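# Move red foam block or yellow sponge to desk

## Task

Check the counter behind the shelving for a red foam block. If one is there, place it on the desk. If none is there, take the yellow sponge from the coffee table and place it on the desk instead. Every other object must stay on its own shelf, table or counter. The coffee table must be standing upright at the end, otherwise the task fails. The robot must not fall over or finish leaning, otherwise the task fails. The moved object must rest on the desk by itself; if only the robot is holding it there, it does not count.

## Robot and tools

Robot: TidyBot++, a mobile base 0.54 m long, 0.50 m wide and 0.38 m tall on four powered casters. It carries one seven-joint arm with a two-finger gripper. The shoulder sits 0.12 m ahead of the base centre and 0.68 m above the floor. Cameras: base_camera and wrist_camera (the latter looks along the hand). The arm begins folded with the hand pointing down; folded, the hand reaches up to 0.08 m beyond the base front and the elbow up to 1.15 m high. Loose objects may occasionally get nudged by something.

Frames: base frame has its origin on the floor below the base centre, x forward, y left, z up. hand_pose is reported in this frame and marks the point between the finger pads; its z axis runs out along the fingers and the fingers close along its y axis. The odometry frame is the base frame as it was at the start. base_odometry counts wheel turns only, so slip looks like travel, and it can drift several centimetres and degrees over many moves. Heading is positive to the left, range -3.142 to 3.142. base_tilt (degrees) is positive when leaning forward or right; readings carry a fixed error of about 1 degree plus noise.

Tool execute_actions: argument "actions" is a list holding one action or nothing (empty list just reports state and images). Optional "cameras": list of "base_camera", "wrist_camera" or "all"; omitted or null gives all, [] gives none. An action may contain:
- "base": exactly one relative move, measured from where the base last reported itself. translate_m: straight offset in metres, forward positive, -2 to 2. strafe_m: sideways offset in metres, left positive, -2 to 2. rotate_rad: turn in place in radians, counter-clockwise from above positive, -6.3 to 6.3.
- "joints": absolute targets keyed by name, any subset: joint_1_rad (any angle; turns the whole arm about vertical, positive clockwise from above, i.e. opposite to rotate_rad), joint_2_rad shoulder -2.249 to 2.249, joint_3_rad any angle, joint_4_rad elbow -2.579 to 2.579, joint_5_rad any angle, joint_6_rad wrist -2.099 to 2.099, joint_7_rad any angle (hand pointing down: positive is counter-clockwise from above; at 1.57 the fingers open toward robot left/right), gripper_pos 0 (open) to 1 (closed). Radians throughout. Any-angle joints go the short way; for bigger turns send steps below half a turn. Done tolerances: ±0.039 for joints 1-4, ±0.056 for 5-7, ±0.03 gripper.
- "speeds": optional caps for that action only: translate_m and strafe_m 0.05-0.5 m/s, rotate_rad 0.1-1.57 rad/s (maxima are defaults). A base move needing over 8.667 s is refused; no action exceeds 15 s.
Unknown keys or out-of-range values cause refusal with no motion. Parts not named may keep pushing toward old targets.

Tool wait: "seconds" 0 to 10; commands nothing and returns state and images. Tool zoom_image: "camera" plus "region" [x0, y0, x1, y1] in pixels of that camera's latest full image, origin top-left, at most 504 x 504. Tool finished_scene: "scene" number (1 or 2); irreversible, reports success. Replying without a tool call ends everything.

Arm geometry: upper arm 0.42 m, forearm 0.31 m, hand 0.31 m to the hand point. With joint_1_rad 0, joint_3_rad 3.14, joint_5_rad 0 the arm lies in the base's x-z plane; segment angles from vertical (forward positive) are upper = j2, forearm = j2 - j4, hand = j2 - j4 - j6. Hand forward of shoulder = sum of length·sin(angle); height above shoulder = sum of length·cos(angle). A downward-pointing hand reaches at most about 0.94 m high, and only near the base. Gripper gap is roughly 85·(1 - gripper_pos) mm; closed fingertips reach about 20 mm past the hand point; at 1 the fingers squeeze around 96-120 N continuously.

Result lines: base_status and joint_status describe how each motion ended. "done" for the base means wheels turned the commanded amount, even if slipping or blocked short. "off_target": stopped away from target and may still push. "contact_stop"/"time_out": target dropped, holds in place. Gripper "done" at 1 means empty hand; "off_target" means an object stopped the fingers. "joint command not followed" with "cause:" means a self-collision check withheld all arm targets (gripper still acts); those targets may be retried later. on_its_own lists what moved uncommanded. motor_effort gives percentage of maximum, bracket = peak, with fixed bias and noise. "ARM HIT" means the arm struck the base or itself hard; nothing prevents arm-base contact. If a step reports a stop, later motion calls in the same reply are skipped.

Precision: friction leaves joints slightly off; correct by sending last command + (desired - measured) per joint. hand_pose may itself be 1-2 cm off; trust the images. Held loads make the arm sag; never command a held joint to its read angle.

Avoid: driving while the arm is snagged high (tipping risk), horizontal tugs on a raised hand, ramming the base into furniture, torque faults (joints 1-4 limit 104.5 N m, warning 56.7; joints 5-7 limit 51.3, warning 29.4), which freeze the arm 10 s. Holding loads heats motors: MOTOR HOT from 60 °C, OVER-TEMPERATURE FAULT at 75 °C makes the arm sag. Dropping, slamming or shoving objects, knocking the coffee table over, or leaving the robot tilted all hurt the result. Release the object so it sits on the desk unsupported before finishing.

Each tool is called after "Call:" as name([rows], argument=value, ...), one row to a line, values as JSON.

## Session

Call:
execute_actions(actions=[])

Scene clock: 0.00 s.
base_odometry: x=+0.000 y=+0.000 heading=+0.000 (m, m, rad; odometry frame)
base_tilt: forward=-0.4 right=+0.6 (deg)
base_status: not commanded
joint_positions: joint_1_rad=-0.055 joint_2_rad=-0.329 joint_3_rad=+3.141 joint_4_rad=-2.556 joint_5_rad=+0.020 joint_6_rad=-0.838 joint_7_rad=+1.609 gripper_pos=+0.000
joint_status: not commanded
motor_effort: joint_1_rad=+0 joint_2_rad=-1 joint_3_rad=+1 joint_4_rad=+14 joint_5_rad=+0 joint_6_rad=+1 joint_7_rad=+0 (%)
hand_pose: x=+0.2558 y=+0.0043 z=+0.5778 quat_wxyz=(+0.007, +0.998, +0.053, +0.038) (m; base frame)
pictures: base_camera, wrist_camera
Images, in order (width x height): base_camera 644x364, wrist_camera 644x476.

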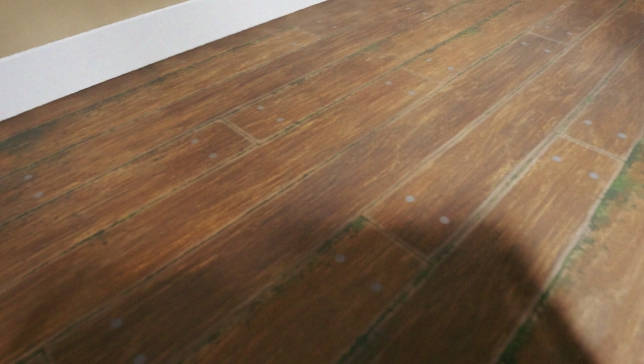

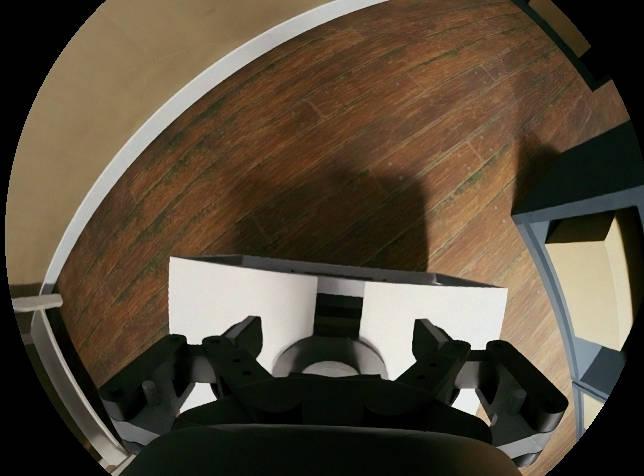

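Call:
execute_actions([
  {"base":{"rotate_rad":-0.83},"joints":{"joint_1_rad":0.02,"joint_2_rad":-0.6,"joint_4_rad":-1.0,"joint_5_rad":-0.02,"joint_6_rad":-1.9,"joint_7_rad":1.55}},
])

Scene clock: 3.87 s.
base_odometry: x=+0.000 y=+0.000 heading=-0.829 (m, m, rad; odometry frame)
base_tilt: forward=-0.4 right=+0.5 (deg)
base_status: done
joint_positions: joint_1_rad=+0.001 joint_2_rad=-0.595 joint_3_rad=+3.141 joint_4_rad=-1.022 joint_5_rad=+0.015 joint_6_rad=-1.880 joint_7_rad=+1.578 gripper_pos=+0.000
joint_status: all done
motor_effort: joint_1_rad=+0(0) joint_2_rad=+11(12) joint_3_rad=+1(1) joint_4_rad=+11(20) joint_5_rad=+0(0) joint_6_rad=+8(8) joint_7_rad=+0(0) (%)
hand_pose: x=+0.2438 y=-0.0033 z=+1.1074 quat_wxyz=(+0.007, +0.914, -0.002, +0.405) (m; base frame)
pictures: base_camera, wrist_camera
Images, in order (width x height): base_camera 644x364, wrist_camera 644x476.

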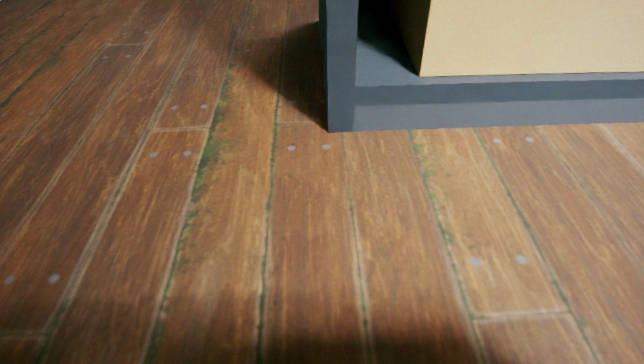

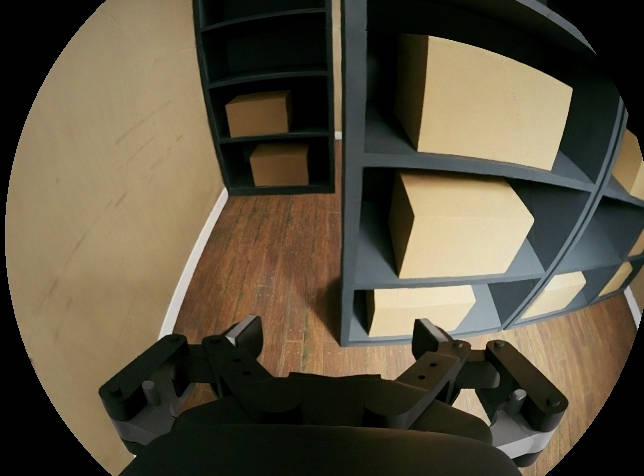

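Call:
execute_actions([
  {"base":{"rotate_rad":0.045}},
], cameras=[])

Call:
execute_actions([
  {"base":{"strafe_m":0.44}},
], cameras=["base_camera"])

Scene clock: 9.33 s.
base_odometry: x=+0.000 y=+0.000 heading=-0.785 (m, m, rad; odometry frame)
base_tilt: forward=-0.4 right=+0.5 (deg)
base_status: done
joint_positions: joint_1_rad=+0.002 joint_2_rad=-0.595 joint_3_rad=+3.141 joint_4_rad=-1.022 joint_5_rad=+0.014 joint_6_rad=-1.880 joint_7_rad=+1.578 gripper_pos=+0.000
joint_status: not commanded
motor_effort: joint_1_rad=+0(0) joint_2_rad=+11(11) joint_3_rad=+1(1) joint_4_rad=+11(11) joint_5_rad=-1(0) joint_6_rad=+7(8) joint_7_rad=+0(0) (%)
hand_pose: x=+0.2438 y=-0.0029 z=+1.1074 quat_wxyz=(+0.007, +0.914, -0.002, +0.405) (m; base frame)
pictures: none
No camera images: the call's "cameras" was empty. Leave "cameras" out to get every camera's image.

Scene clock: 11.57 s.
base_odometry: x=+0.312 y=+0.311 heading=-0.785 (m, m, rad; odometry frame)
base_tilt: forward=-0.4 right=+0.6 (deg)
base_status: done
joint_positions: joint_1_rad=+0.007 joint_2_rad=-0.595 joint_3_rad=+3.140 joint_4_rad=-1.022 joint_5_rad=+0.010 joint_6_rad=-1.880 joint_7_rad=+1.578 gripper_pos=+0.000
joint_status: not commanded
motor_effort: joint_1_rad=+0(2) joint_2_rad=+11(12) joint_3_rad=+1(2) joint_4_rad=+11(12) joint_5_rad=-1(2) joint_6_rad=+8(8) joint_7_rad=+0(0) (%)
hand_pose: x=+0.2438 y=-0.0019 z=+1.1074 quat_wxyz=(+0.007, +0.914, -0.003, +0.405) (m; base frame)
pictures: base_camera
Images, in order (width x height): base_camera 644x364.

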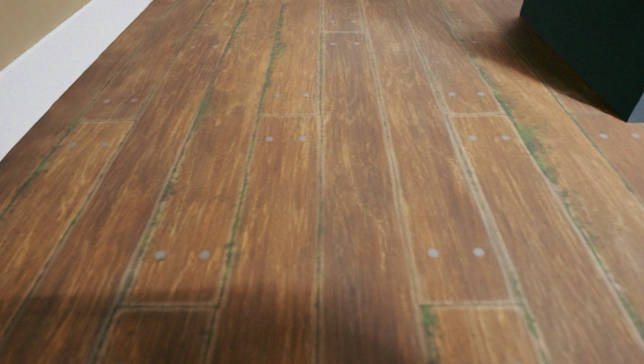

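Call:
execute_actions([
  {"base":{"translate_m":1.45},"joints":{"joint_1_rad":1.1}},
])

Scene clock: 17.90 s.
base_odometry: x=+1.338 y=-0.714 heading=-0.785 (m, m, rad; odometry frame)
base_tilt: forward=-0.4 right=+0.5 (deg)
base_status: done
joint_positions: joint_1_rad=+1.085 joint_2_rad=-0.603 joint_3_rad=+3.140 joint_4_rad=-1.021 joint_5_rad=+0.009 joint_6_rad=-1.881 joint_7_rad=+1.578 gripper_pos=+0.000
joint_status: all done
motor_effort: joint_1_rad=-1(0) joint_2_rad=+11(15) joint_3_rad=+0(2) joint_4_rad=+11(12) joint_5_rad=+0(0) joint_6_rad=+8(8) joint_7_rad=+0(0) (%)
hand_pose: x=+0.1749 y=-0.1079 z=+1.1084 quat_wxyz=(+0.215, +0.782, -0.471, +0.348) (m; base frame)
pictures: base_camera, wrist_camera
Images, in order (width x height): base_camera 644x364, wrist_camera 644x476.

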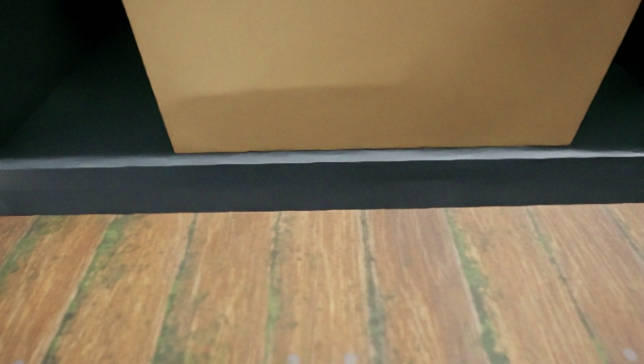

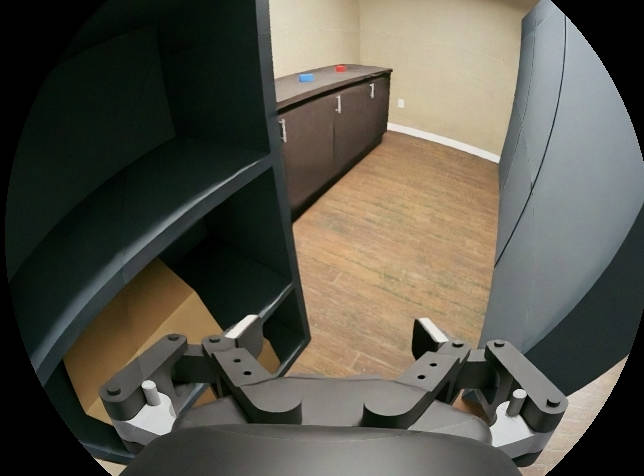

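The red block is on the counter this time.

Call:
execute_actions([
  {"base":{"translate_m":0.08}},
], cameras=[])

Call:
execute_actions([
  {"base":{"strafe_m":-1.9},"joints":{"joint_1_rad":-0.015}},
])

Scene clock: 20.43 s.
base_odometry: x=+1.395 y=-0.770 heading=-0.785 (m, m, rad; odometry frame)
base_tilt: forward=-0.4 right=+0.5 (deg)
base_status: done
joint_positions: joint_1_rad=+1.087 joint_2_rad=-0.600 joint_3_rad=+3.140 joint_4_rad=-1.021 joint_5_rad=+0.009 joint_6_rad=-1.881 joint_7_rad=+1.578 gripper_pos=+0.000
joint_status: not commanded
motor_effort: joint_1_rad=-1(1) joint_2_rad=+10(15) joint_3_rad=+1(3) joint_4_rad=+11(12) joint_5_rad=-1(1) joint_6_rad=+8(8) joint_7_rad=+0(0) (%)
hand_pose: x=+0.1754 y=-0.1089 z=+1.1081 quat_wxyz=(+0.215, +0.782, -0.472, +0.346) (m; base frame)
pictures: none
No camera images: the call's "cameras" was empty. Leave "cameras" out to get every camera's image.

Scene clock: 25.60 s.
base_odometry: x=+0.052 y=-2.115 heading=-0.785 (m, m, rad; odometry frame)
base_tilt: forward=-0.4 right=+0.5 (deg)
base_status: done
joint_positions: joint_1_rad=-0.001 joint_2_rad=-0.605 joint_3_rad=+3.140 joint_4_rad=-1.021 joint_5_rad=+0.009 joint_6_rad=-1.881 joint_7_rad=+1.578 gripper_pos=+0.000
joint_status: all done
motor_effort: joint_1_rad=+0(1) joint_2_rad=+11(15) joint_3_rad=+1(2) joint_4_rad=+11(12) joint_5_rad=-1(1) joint_6_rad=+8(8) joint_7_rad=+0(0) (%)
hand_pose: x=+0.2396 y=-0.0006 z=+1.1087 quat_wxyz=(+0.005, +0.912, +0.001, +0.410) (m; base frame)
pictures: base_camera, wrist_camera
Images, in order (width x height): base_camera 644x364, wrist_camera 644x476.

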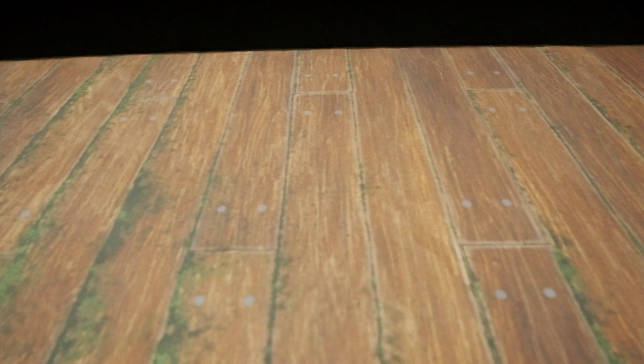

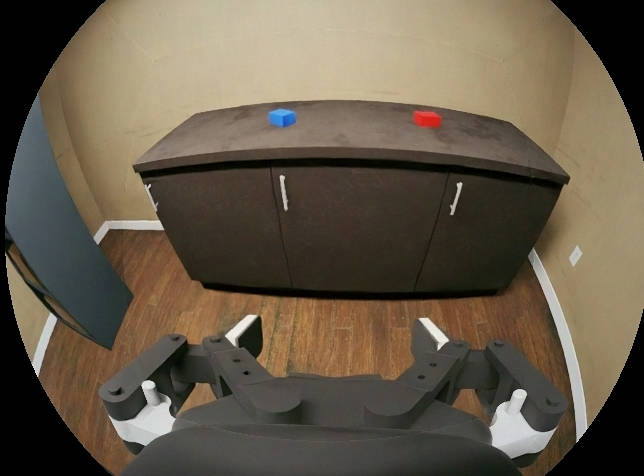

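Call:
execute_actions([
  {"base":{"strafe_m":-0.38}},
], cameras=[])

Call:
execute_actions([
  {"base":{"translate_m":0.45},"joints":{"joint_2_rad":0.0,"joint_4_rad":-0.6,"joint_6_rad":-1.9}},
])

Scene clock: 30.23 s.
base_odometry: x=-0.216 y=-2.385 heading=-0.784 (m, m, rad; odometry frame)
base_tilt: forward=-0.4 right=+0.5 (deg)
base_status: done
joint_positions: joint_1_rad=-0.004 joint_2_rad=-0.605 joint_3_rad=+3.142 joint_4_rad=-1.021 joint_5_rad=+0.008 joint_6_rad=-1.881 joint_7_rad=+1.578 gripper_pos=+0.000
joint_status: not commanded
motor_effort: joint_1_rad=+0(1) joint_2_rad=+11(14) joint_3_rad=+0(3) joint_4_rad=+11(12) joint_5_rad=-1(2) joint_6_rad=+8(7) joint_7_rad=+0(0) (%)
hand_pose: x=+0.2397 y=-0.0008 z=+1.1087 quat_wxyz=(+0.004, +0.912, +0.002, +0.410) (m; base frame)
pictures: none
No camera images: the call's "cameras" was empty. Leave "cameras" out to get every camera's image.

Scene clock: 32.70 s.
base_odometry: x=+0.103 y=-2.703 heading=-0.784 (m, m, rad; odometry frame)
base_tilt: forward=-0.4 right=+0.6 (deg)
base_status: done
joint_positions: joint_1_rad=-0.004 joint_2_rad=+0.009 joint_3_rad=+3.142 joint_4_rad=-0.627 joint_5_rad=+0.008 joint_6_rad=-1.883 joint_7_rad=+1.578 gripper_pos=+0.000
joint_status: all done
motor_effort: joint_1_rad=-1(0) joint_2_rad=-16(25) joint_3_rad=+1(1) joint_4_rad=+13(15) joint_5_rad=+0(1) joint_6_rad=+7(9) joint_7_rad=+0(0) (%)
hand_pose: x=+0.4910 y=+0.0001 z=+1.1027 quat_wxyz=(+0.004, +0.952, +0.002, +0.306) (m; base frame)
pictures: base_camera, wrist_camera
Images, in order (width x height): base_camera 644x364, wrist_camera 644x476.

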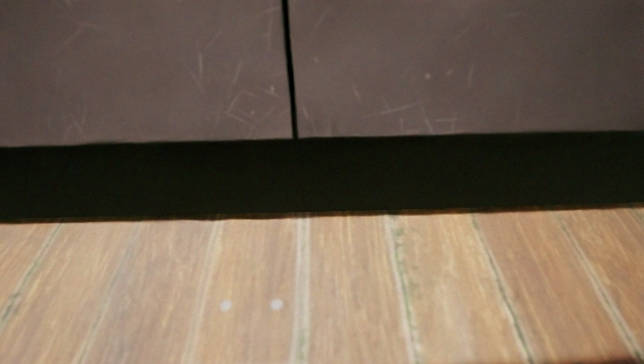

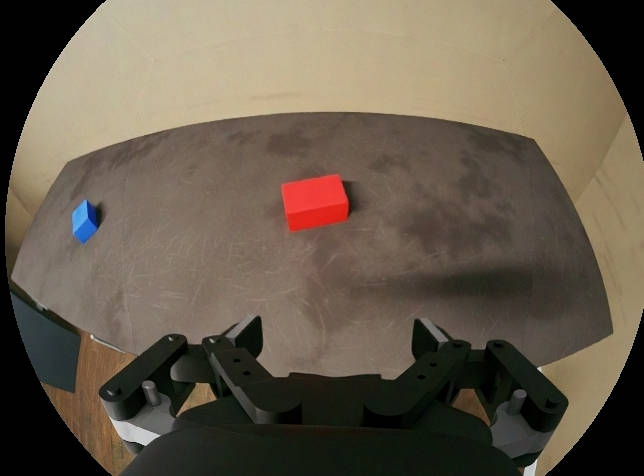

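Call:
execute_actions([
  {"base":{"strafe_m":0.28},"joints":{"joint_5_rad":1.025,"joint_6_rad":-1.485,"joint_7_rad":0.345}},
], cameras=[])

Call:
execute_actions([
  {"base":{"translate_m":0.12},"joints":{"joint_2_rad":0.39,"joint_4_rad":-0.905}},
])

Scene clock: 43.27 s.
base_odometry: x=+0.301 y=-2.504 heading=-0.785 (m, m, rad; odometry frame)
base_tilt: forward=-0.4 right=+0.5 (deg)
base_status: done
joint_positions: joint_1_rad=-0.007 joint_2_rad=+0.004 joint_3_rad=+3.142 joint_4_rad=-0.622 joint_5_rad=+1.011 joint_6_rad=-1.499 joint_7_rad=+0.349 gripper_pos=+0.000
joint_status: all done
motor_effort: joint_1_rad=+0(2) joint_2_rad=-15(15) joint_3_rad=+0(1) joint_4_rad=+13(14) joint_5_rad=+4(3) joint_6_rad=+9(9) joint_7_rad=+0(1) (%)
hand_pose: x=+0.4536 y=-0.2598 z=+1.2786 quat_wxyz=(+0.113, +0.511, -0.604, +0.601) (m; base frame)
pictures: none
No camera images: the call's "cameras" was empty. Leave "cameras" out to get every camera's image.

Scene clock: 45.20 s.
base_odometry: x=+0.386 y=-2.589 heading=-0.784 (m, m, rad; odometry frame)
base_tilt: forward=-0.4 right=+0.6 (deg)
base_status: done
joint_positions: joint_1_rad=-0.007 joint_2_rad=+0.387 joint_3_rad=+3.142 joint_4_rad=-0.899 joint_5_rad=+1.011 joint_6_rad=-1.498 joint_7_rad=+0.349 gripper_pos=+0.000
joint_status: all done
motor_effort: joint_1_rad=-1(2) joint_2_rad=-35(47) joint_3_rad=+2(3) joint_4_rad=+17(21) joint_5_rad=+7(9) joint_6_rad=+4(8) joint_7_rad=+0(0) (%)
hand_pose: x=+0.6490 y=-0.2585 z=+1.0077 quat_wxyz=(+0.304, +0.678, -0.534, +0.404) (m; base frame)
pictures: base_camera, wrist_camera
Images, in order (width x height): base_camera 644x364, wrist_camera 644x476.

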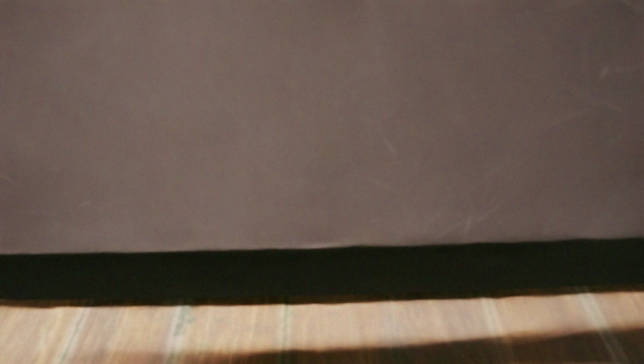

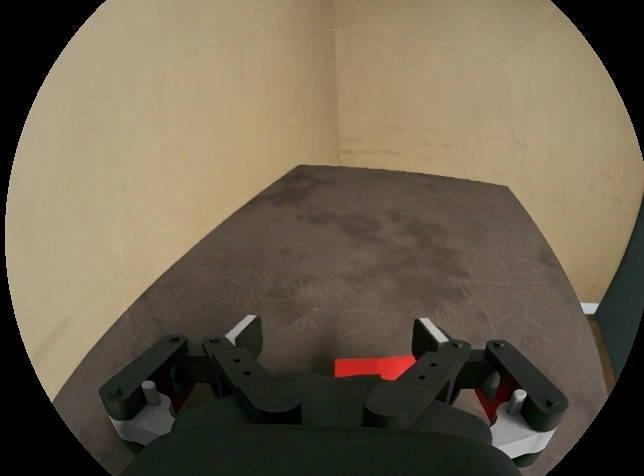

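Call:
execute_actions([
  {"base":{"strafe_m":0.035}},
], cameras=[])

Call:
execute_actions([
  {"base":{"translate_m":-0.042}},
], cameras=["wrist_camera"])

Scene clock: 48.47 s.
base_odometry: x=+0.411 y=-2.564 heading=-0.785 (m, m, rad; odometry frame)
base_tilt: forward=-0.4 right=+0.5 (deg)
base_status: done
joint_positions: joint_1_rad=-0.016 joint_2_rad=+0.387 joint_3_rad=+3.142 joint_4_rad=-0.899 joint_5_rad=+1.011 joint_6_rad=-1.498 joint_7_rad=+0.349 gripper_pos=+0.000
joint_status: not commanded
motor_effort: joint_1_rad=+0(5) joint_2_rad=-34(38) joint_3_rad=+2(3) joint_4_rad=+18(18) joint_5_rad=+7(7) joint_6_rad=+4(4) joint_7_rad=+0(0) (%)
hand_pose: x=+0.6516 y=-0.2533 z=+1.0077 quat_wxyz=(+0.302, +0.680, -0.530, +0.406) (m; base frame)
pictures: none
No camera images: the call's "cameras" was empty. Leave "cameras" out to get every camera's image.

Scene clock: 49.53 s.
base_odometry: x=+0.382 y=-2.534 heading=-0.785 (m, m, rad; odometry frame)
base_tilt: forward=-0.4 right=+0.6 (deg)
base_status: done
joint_positions: joint_1_rad=-0.016 joint_2_rad=+0.384 joint_3_rad=+3.142 joint_4_rad=-0.899 joint_5_rad=+1.011 joint_6_rad=-1.498 joint_7_rad=+0.349 gripper_pos=+0.000
joint_status: not commanded
motor_effort: joint_1_rad=+0(0) joint_2_rad=-35(38) joint_3_rad=+2(2) joint_4_rad=+17(18) joint_5_rad=+7(7) joint_6_rad=+3(4) joint_7_rad=+0(1) (%)
hand_pose: x=+0.6507 y=-0.2533 z=+1.0092 quat_wxyz=(+0.301, +0.680, -0.531, +0.407) (m; base frame)
pictures: wrist_camera
Images, in order (width x height): wrist_camera 644x476.

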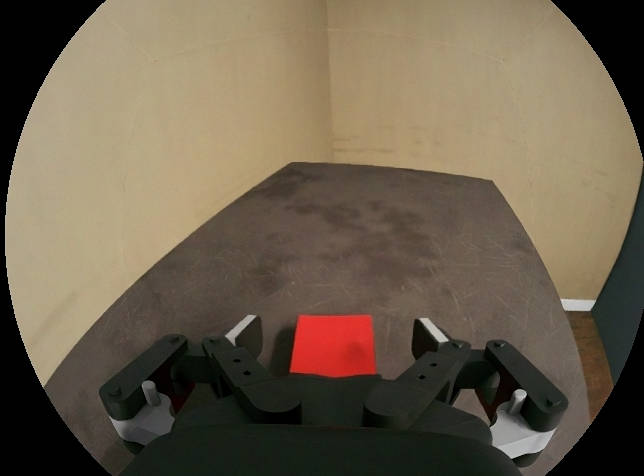

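The gripper is centred over the block; next I lower it partway.

Call:
execute_actions([
  {"joints":{"joint_2_rad":0.36,"joint_4_rad":-1.11,"joint_5_rad":1.035,"joint_6_rad":-1.40,"joint_7_rad":0.2}},
], cameras=["wrist_camera"])

Scene clock: 53.23 s.
base_odometry: x=+0.382 y=-2.534 heading=-0.785 (m, m, rad; odometry frame)
base_tilt: forward=-0.4 right=+0.5 (deg)
base_status: not commanded
joint_positions: joint_1_rad=-0.016 joint_2_rad=+0.372 joint_3_rad=+3.142 joint_4_rad=-1.089 joint_5_rad=+1.011 joint_6_rad=-1.421 joint_7_rad=+0.226 gripper_pos=+0.000
joint_status: all done
motor_effort: joint_1_rad=+0(0) joint_2_rad=-35(35) joint_3_rad=+2(2) joint_4_rad=+18(18) joint_5_rad=+7(7) joint_6_rad=+2(4) joint_7_rad=+1(0) (%)
hand_pose: x=+0.6527 y=-0.2510 z=+0.9505 quat_wxyz=(+0.305, +0.689, -0.527, +0.393) (m; base frame)
pictures: wrist_camera
Images, in order (width x height): wrist_camera 644x476.

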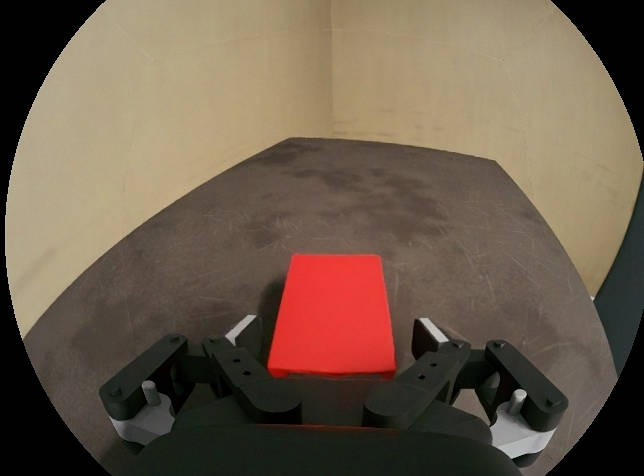

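Call:
execute_actions([
  {"joints":{"joint_4_rad":-1.15,"joint_6_rad":-1.375,"joint_7_rad":0.16}},
], cameras=["wrist_camera"])

Call:
execute_actions([
  {"joints":{"gripper_pos":1}},
], cameras=["wrist_camera"])

Scene clock: 56.33 s.
base_odometry: x=+0.382 y=-2.534 heading=-0.785 (m, m, rad; odometry frame)
base_tilt: forward=-0.4 right=+0.6 (deg)
base_status: not commanded
joint_positions: joint_1_rad=-0.016 joint_2_rad=+0.368 joint_3_rad=+3.142 joint_4_rad=-1.129 joint_5_rad=+1.011 joint_6_rad=-1.395 joint_7_rad=+0.184 gripper_pos=+0.000
joint_status: all done
motor_effort: joint_1_rad=+0(1) joint_2_rad=-34(36) joint_3_rad=+2(1) joint_4_rad=+18(19) joint_5_rad=+7(7) joint_6_rad=+2(2) joint_7_rad=+0(0) (%)
hand_pose: x=+0.6541 y=-0.2499 z=+0.9392 quat_wxyz=(+0.299, +0.688, -0.531, +0.395) (m; base frame)
pictures: wrist_camera
Images, in order (width x height): wrist_camera 644x476.

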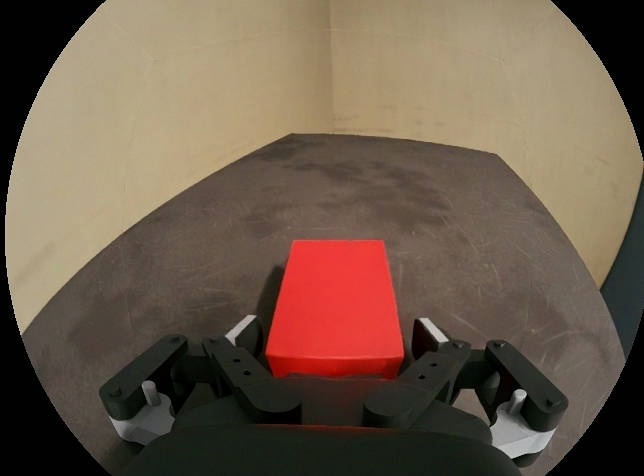

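Scene clock: 57.43 s.
base_odometry: x=+0.382 y=-2.534 heading=-0.785 (m, m, rad; odometry frame)
base_tilt: forward=-0.4 right=+0.5 (deg)
base_status: not commanded
joint_positions: joint_1_rad=-0.016 joint_2_rad=+0.366 joint_3_rad=+3.142 joint_4_rad=-1.129 joint_5_rad=+1.012 joint_6_rad=-1.395 joint_7_rad=+0.184 gripper_pos=+0.384
joint_status: gripper_pos off_target (ended at +0.384, target +1.000)
motor_effort: joint_1_rad=-1(1) joint_2_rad=-35(35) joint_3_rad=+2(2) joint_4_rad=+18(18) joint_5_rad=+8(7) joint_6_rad=+3(3) joint_7_rad=+0(0) (%)
hand_pose: x=+0.6538 y=-0.2501 z=+0.9403 quat_wxyz=(+0.299, +0.687, -0.530, +0.396) (m; base frame)
pictures: wrist_camera
Images, in order (width x height): wrist_camera 644x476.

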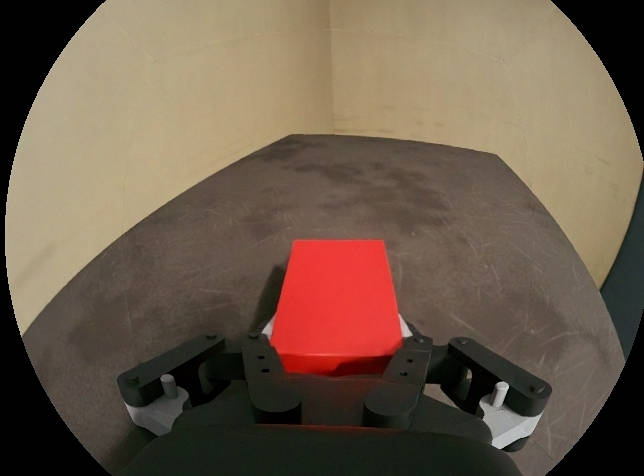

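Call:
execute_actions([
  {"joints":{"joint_2_rad":0.15}},
], cameras=[])

Call:
execute_actions([
  {"base":{"translate_m":-0.528},"joints":{"joint_2_rad":-0.6,"joint_4_rad":-1.0,"joint_5_rad":-0.02,"joint_6_rad":-1.9,"joint_7_rad":1.59}},
], cameras=["wrist_camera"])

Call:
execute_actions([
  {"base":{"strafe_m":1.95},"joints":{"joint_1_rad":3.1}},
])

Scene clock: 63.07 s.
base_odometry: x=+0.382 y=-2.535 heading=-0.785 (m, m, rad; odometry frame)
base_tilt: forward=-0.4 right=+0.6 (deg)
base_status: not commanded
joint_positions: joint_1_rad=-0.016 joint_2_rad=+0.147 joint_3_rad=+3.142 joint_4_rad=-1.131 joint_5_rad=+1.012 joint_6_rad=-1.395 joint_7_rad=+0.184 gripper_pos=+0.384
joint_status: all done
motor_effort: joint_1_rad=+0(1) joint_2_rad=-26(39) joint_3_rad=+1(2) joint_4_rad=+18(20) joint_5_rad=+8(8) joint_6_rad=+4(5) joint_7_rad=+0(1) (%)
hand_pose: x=+0.5849 y=-0.2512 z=+1.0486 quat_wxyz=(+0.239, +0.641, -0.560, +0.467) (m; base frame)
pictures: none
No camera images: the call's "cameras" was empty. Leave "cameras" out to get every camera's image.

Scene clock: 65.67 s.
base_odometry: x=+0.008 y=-2.161 heading=-0.785 (m, m, rad; odometry frame)
base_tilt: forward=-0.4 right=+0.5 (deg)
base_status: done
joint_positions: joint_1_rad=-0.016 joint_2_rad=-0.608 joint_3_rad=+3.142 joint_4_rad=-1.019 joint_5_rad=+0.010 joint_6_rad=-1.886 joint_7_rad=+1.568 gripper_pos=+0.384
joint_status: all done
motor_effort: joint_1_rad=+0(1) joint_2_rad=+12(32) joint_3_rad=+1(2) joint_4_rad=+11(19) joint_5_rad=+0(8) joint_6_rad=+8(9) joint_7_rad=+1(0) (%)
hand_pose: x=+0.2371 y=+0.0001 z=+1.1085 quat_wxyz=(+0.000, +0.912, +0.002, +0.410) (m; base frame)
pictures: wrist_camera
Images, in order (width x height): wrist_camera 644x476.

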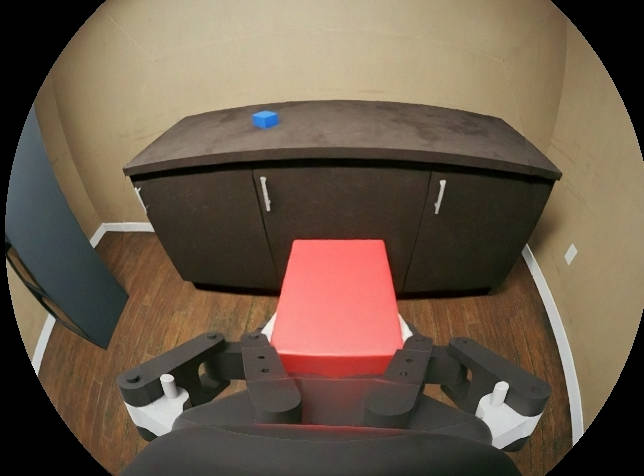

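Scene clock: 70.93 s.
base_odometry: x=+1.386 y=-0.781 heading=-0.785 (m, m, rad; odometry frame)
base_tilt: forward=-0.4 right=+0.6 (deg)
base_status: done
joint_positions: joint_1_rad=+3.084 joint_2_rad=-0.606 joint_3_rad=+3.142 joint_4_rad=-1.019 joint_5_rad=+0.010 joint_6_rad=-1.886 joint_7_rad=+1.568 gripper_pos=+0.384
joint_status: all done
motor_effort: joint_1_rad=+0(1) joint_2_rad=+11(13) joint_3_rad=+1(3) joint_4_rad=+11(12) joint_5_rad=-1(2) joint_6_rad=+8(8) joint_7_rad=+0(0) (%)
hand_pose: x=+0.0005 y=-0.0050 z=+1.1083 quat_wxyz=(+0.409, +0.021, -0.912, +0.009) (m; base frame)
pictures: base_camera, wrist_camera
Images, in order (width x height): base_camera 644x364, wrist_camera 644x476.

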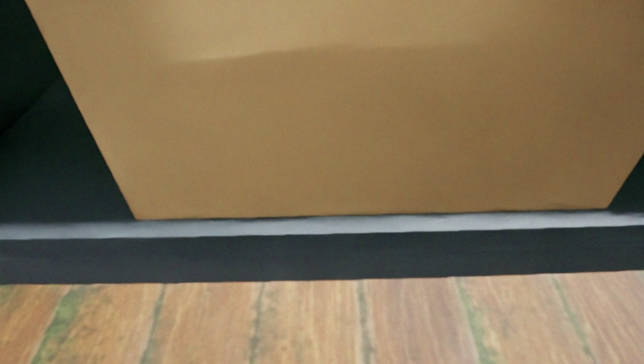

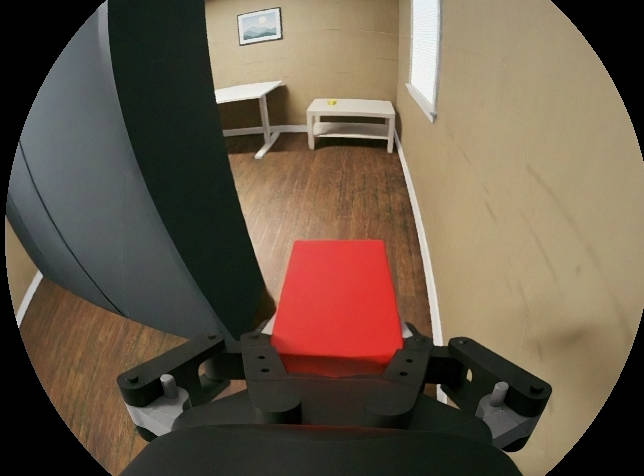

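Call:
execute_actions([
  {"base":{"translate_m":-1.9},"joints":{"joint_1_rad":3.155}},
], cameras=["wrist_camera"])

Scene clock: 77.63 s.
base_odometry: x=+0.041 y=+0.563 heading=-0.785 (m, m, rad; odometry frame)
base_tilt: forward=-0.4 right=+0.6 (deg)
base_status: done
joint_positions: joint_1_rad=+3.142 joint_2_rad=-0.596 joint_3_rad=+3.142 joint_4_rad=-1.019 joint_5_rad=+0.010 joint_6_rad=-1.886 joint_7_rad=+1.568 gripper_pos=+0.384
joint_status: all done
motor_effort: joint_1_rad=-1(1) joint_2_rad=+12(18) joint_3_rad=+1(1) joint_4_rad=+11(13) joint_5_rad=-1(0) joint_6_rad=+8(9) joint_7_rad=+0(0) (%)
hand_pose: x=-0.0040 y=+0.0019 z=+1.1071 quat_wxyz=(+0.404, -0.005, -0.915, -0.003) (m; base frame)
pictures: wrist_camera
Images, in order (width x height): wrist_camera 644x476.

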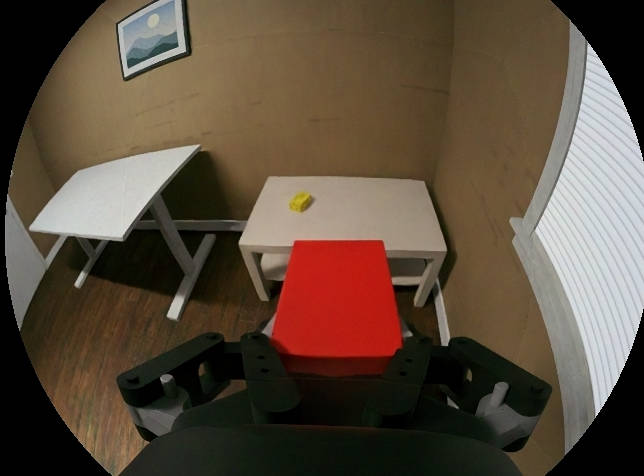

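Call:
execute_actions([
  {"base":{"strafe_m":-1.0},"joints":{"joint_2_rad":0.45,"joint_4_rad":-1.23,"joint_6_rad":-0.42}},
], cameras=["wrist_camera"])

Scene clock: 83.77 s.
base_odometry: x=-0.666 y=-0.145 heading=-0.785 (m, m, rad; odometry frame)
base_tilt: forward=-0.4 right=+0.6 (deg)
base_status: done
joint_positions: joint_1_rad=+3.145 joint_2_rad=+0.456 joint_3_rad=+3.142 joint_4_rad=-1.211 joint_5_rad=+0.010 joint_6_rad=-0.441 joint_7_rad=+1.568 gripper_pos=+0.384
joint_status: all done
motor_effort: joint_1_rad=-1(3) joint_2_rad=-43(45) joint_3_rad=-1(1) joint_4_rad=+22(22) joint_5_rad=+0(2) joint_6_rad=+9(9) joint_7_rad=+0(0) (%)
hand_pose: x=-0.6466 y=+0.0024 z=+0.8702 quat_wxyz=(+0.494, +0.000, -0.869, -0.004) (m; base frame)
pictures: wrist_camera
Images, in order (width x height): wrist_camera 644x476.

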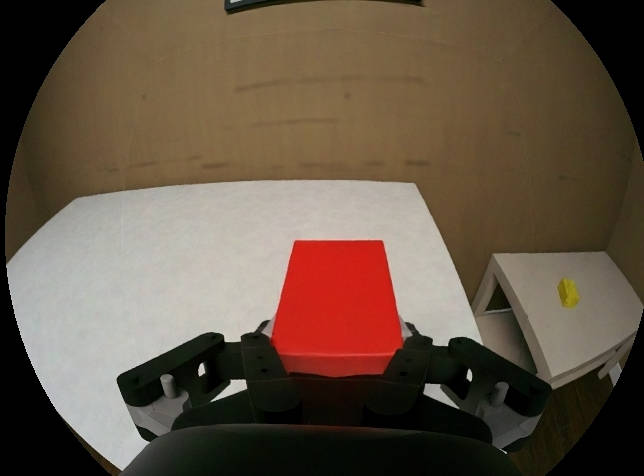

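Call:
execute_actions([
  {"base":{"translate_m":-0.05},"joints":{"joint_2_rad":0.56,"joint_4_rad":-1.33,"joint_6_rad":-0.212}},
], cameras=["wrist_camera"])

Call:
execute_actions([
  {"joints":{"joint_2_rad":0.6,"joint_6_rad":-0.172}},
], cameras=["wrist_camera"])

Scene clock: 87.00 s.
base_odometry: x=-0.701 y=-0.110 heading=-0.784 (m, m, rad; odometry frame)
base_tilt: forward=-0.4 right=+0.6 (deg)
base_status: done
joint_positions: joint_1_rad=+3.145 joint_2_rad=+0.566 joint_3_rad=+3.142 joint_4_rad=-1.319 joint_5_rad=+0.010 joint_6_rad=-0.230 joint_7_rad=+1.568 gripper_pos=+0.384
joint_status: all done
motor_effort: joint_1_rad=+0(2) joint_2_rad=-44(52) joint_3_rad=+0(1) joint_4_rad=+21(23) joint_5_rad=+0(1) joint_6_rad=+9(10) joint_7_rad=+0(0) (%)
hand_pose: x=-0.6720 y=+0.0020 z=+0.7787 quat_wxyz=(+0.491, +0.001, -0.871, -0.003) (m; base frame)
pictures: wrist_camera
Images, in order (width x height): wrist_camera 644x476.

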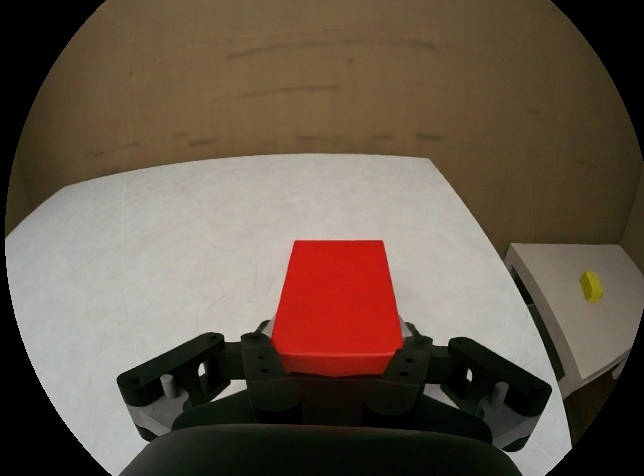

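Scene clock: 87.83 s.
base_odometry: x=-0.701 y=-0.110 heading=-0.784 (m, m, rad; odometry frame)
base_tilt: forward=-0.4 right=+0.6 (deg)
base_status: not commanded
joint_positions: joint_1_rad=+3.145 joint_2_rad=+0.599 joint_3_rad=+3.142 joint_4_rad=-1.319 joint_5_rad=+0.010 joint_6_rad=-0.193 joint_7_rad=+1.568 gripper_pos=+0.384
joint_status: all done
motor_effort: joint_1_rad=-1(0) joint_2_rad=-47(48) joint_3_rad=+0(0) joint_4_rad=+21(22) joint_5_rad=+0(1) joint_6_rad=+9(10) joint_7_rad=+0(0) (%)
hand_pose: x=-0.6809 y=+0.0019 z=+0.7628 quat_wxyz=(+0.493, +0.001, -0.870, -0.003) (m; base frame)
pictures: wrist_camera
Images, in order (width x height): wrist_camera 644x476.

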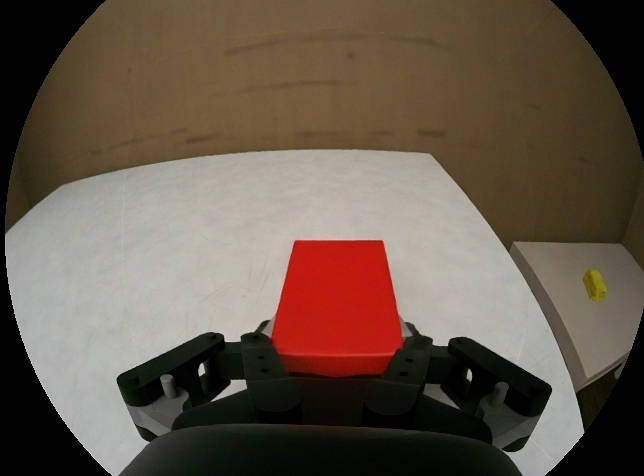

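Call:
execute_actions([
  {"joints":{"joint_2_rad":0.645,"joint_6_rad":-0.127}},
], cameras=["wrist_camera"])

Scene clock: 90.00 s.
base_odometry: x=-0.701 y=-0.110 heading=-0.784 (m, m, rad; odometry frame)
base_tilt: forward=-0.4 right=+0.6 (deg)
base_status: not commanded
joint_positions: joint_1_rad=+3.145 joint_2_rad=+0.631 joint_3_rad=+3.142 joint_4_rad=-1.318 joint_5_rad=+0.010 joint_6_rad=-0.140 joint_7_rad=+1.568 gripper_pos=+0.384
joint_status: all done
motor_effort: joint_1_rad=-1(0) joint_2_rad=-45(49) joint_3_rad=+0(0) joint_4_rad=+20(21) joint_5_rad=+0(0) joint_6_rad=+7(8) joint_7_rad=+0(0) (%)
hand_pose: x=-0.6917 y=+0.0018 z=+0.7511 quat_wxyz=(+0.502, +0.001, -0.865, -0.003) (m; base frame)
pictures: wrist_camera
Images, in order (width x height): wrist_camera 644x476.

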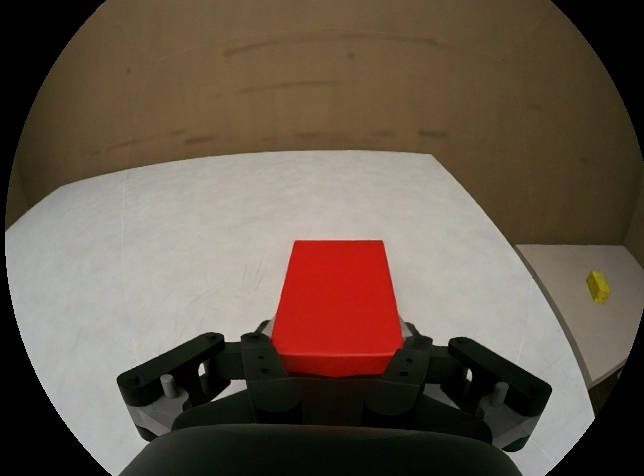

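The effort readings show contact with the desk, so I'll release the block.

Call:
execute_actions([
  {"joints":{"gripper_pos":0}},
], cameras=["wrist_camera"])

Call:
execute_actions([
  {"joints":{"joint_2_rad":0.35,"joint_6_rad":-0.4}},
], cameras=["wrist_camera"])

Scene clock: 93.90 s.
base_odometry: x=-0.701 y=-0.110 heading=-0.784 (m, m, rad; odometry frame)
base_tilt: forward=-0.5 right=+0.6 (deg)
base_status: not commanded
joint_positions: joint_1_rad=+3.145 joint_2_rad=+0.636 joint_3_rad=+3.142 joint_4_rad=-1.318 joint_5_rad=+0.010 joint_6_rad=-0.140 joint_7_rad=+1.568 gripper_pos=+0.000
joint_status: all done
motor_effort: joint_1_rad=-1(0) joint_2_rad=-46(48) joint_3_rad=+0(1) joint_4_rad=+20(21) joint_5_rad=+0(1) joint_6_rad=+9(9) joint_7_rad=+0(0) (%)
hand_pose: x=-0.6921 y=+0.0018 z=+0.7472 quat_wxyz=(+0.500, +0.001, -0.866, -0.003) (m; base frame)
pictures: wrist_camera
Images, in order (width x height): wrist_camera 644x476.

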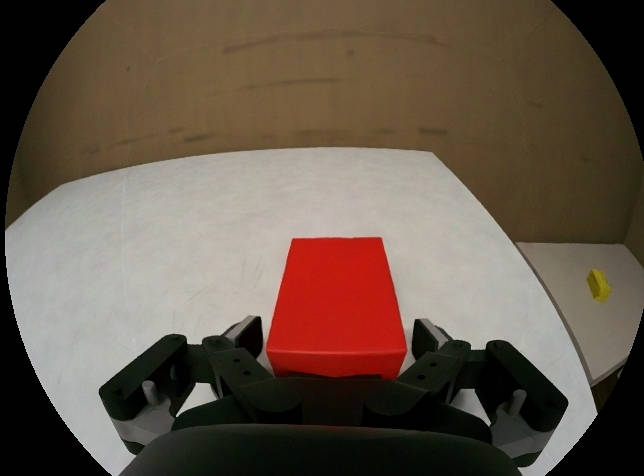

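Scene clock: 95.60 s.
base_odometry: x=-0.701 y=-0.110 heading=-0.784 (m, m, rad; odometry frame)
base_tilt: forward=-0.4 right=+0.5 (deg)
base_status: not commanded
joint_positions: joint_1_rad=+3.145 joint_2_rad=+0.346 joint_3_rad=+3.142 joint_4_rad=-1.318 joint_5_rad=+0.010 joint_6_rad=-0.379 joint_7_rad=+1.568 gripper_pos=+0.000
joint_status: all done
motor_effort: joint_1_rad=+0(1) joint_2_rad=-38(49) joint_3_rad=+0(1) joint_4_rad=+22(22) joint_5_rad=+0(1) joint_6_rad=+9(10) joint_7_rad=+0(0) (%)
hand_pose: x=-0.6139 y=+0.0023 z=+0.9062 quat_wxyz=(+0.522, +0.000, -0.853, -0.004) (m; base frame)
pictures: wrist_camera
Images, in order (width x height): wrist_camera 644x476.

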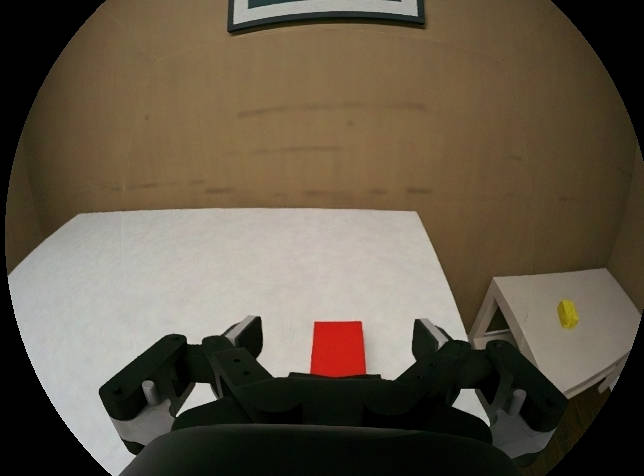

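Call:
finished_scene(scene=2)

The scene is finished: the task was done.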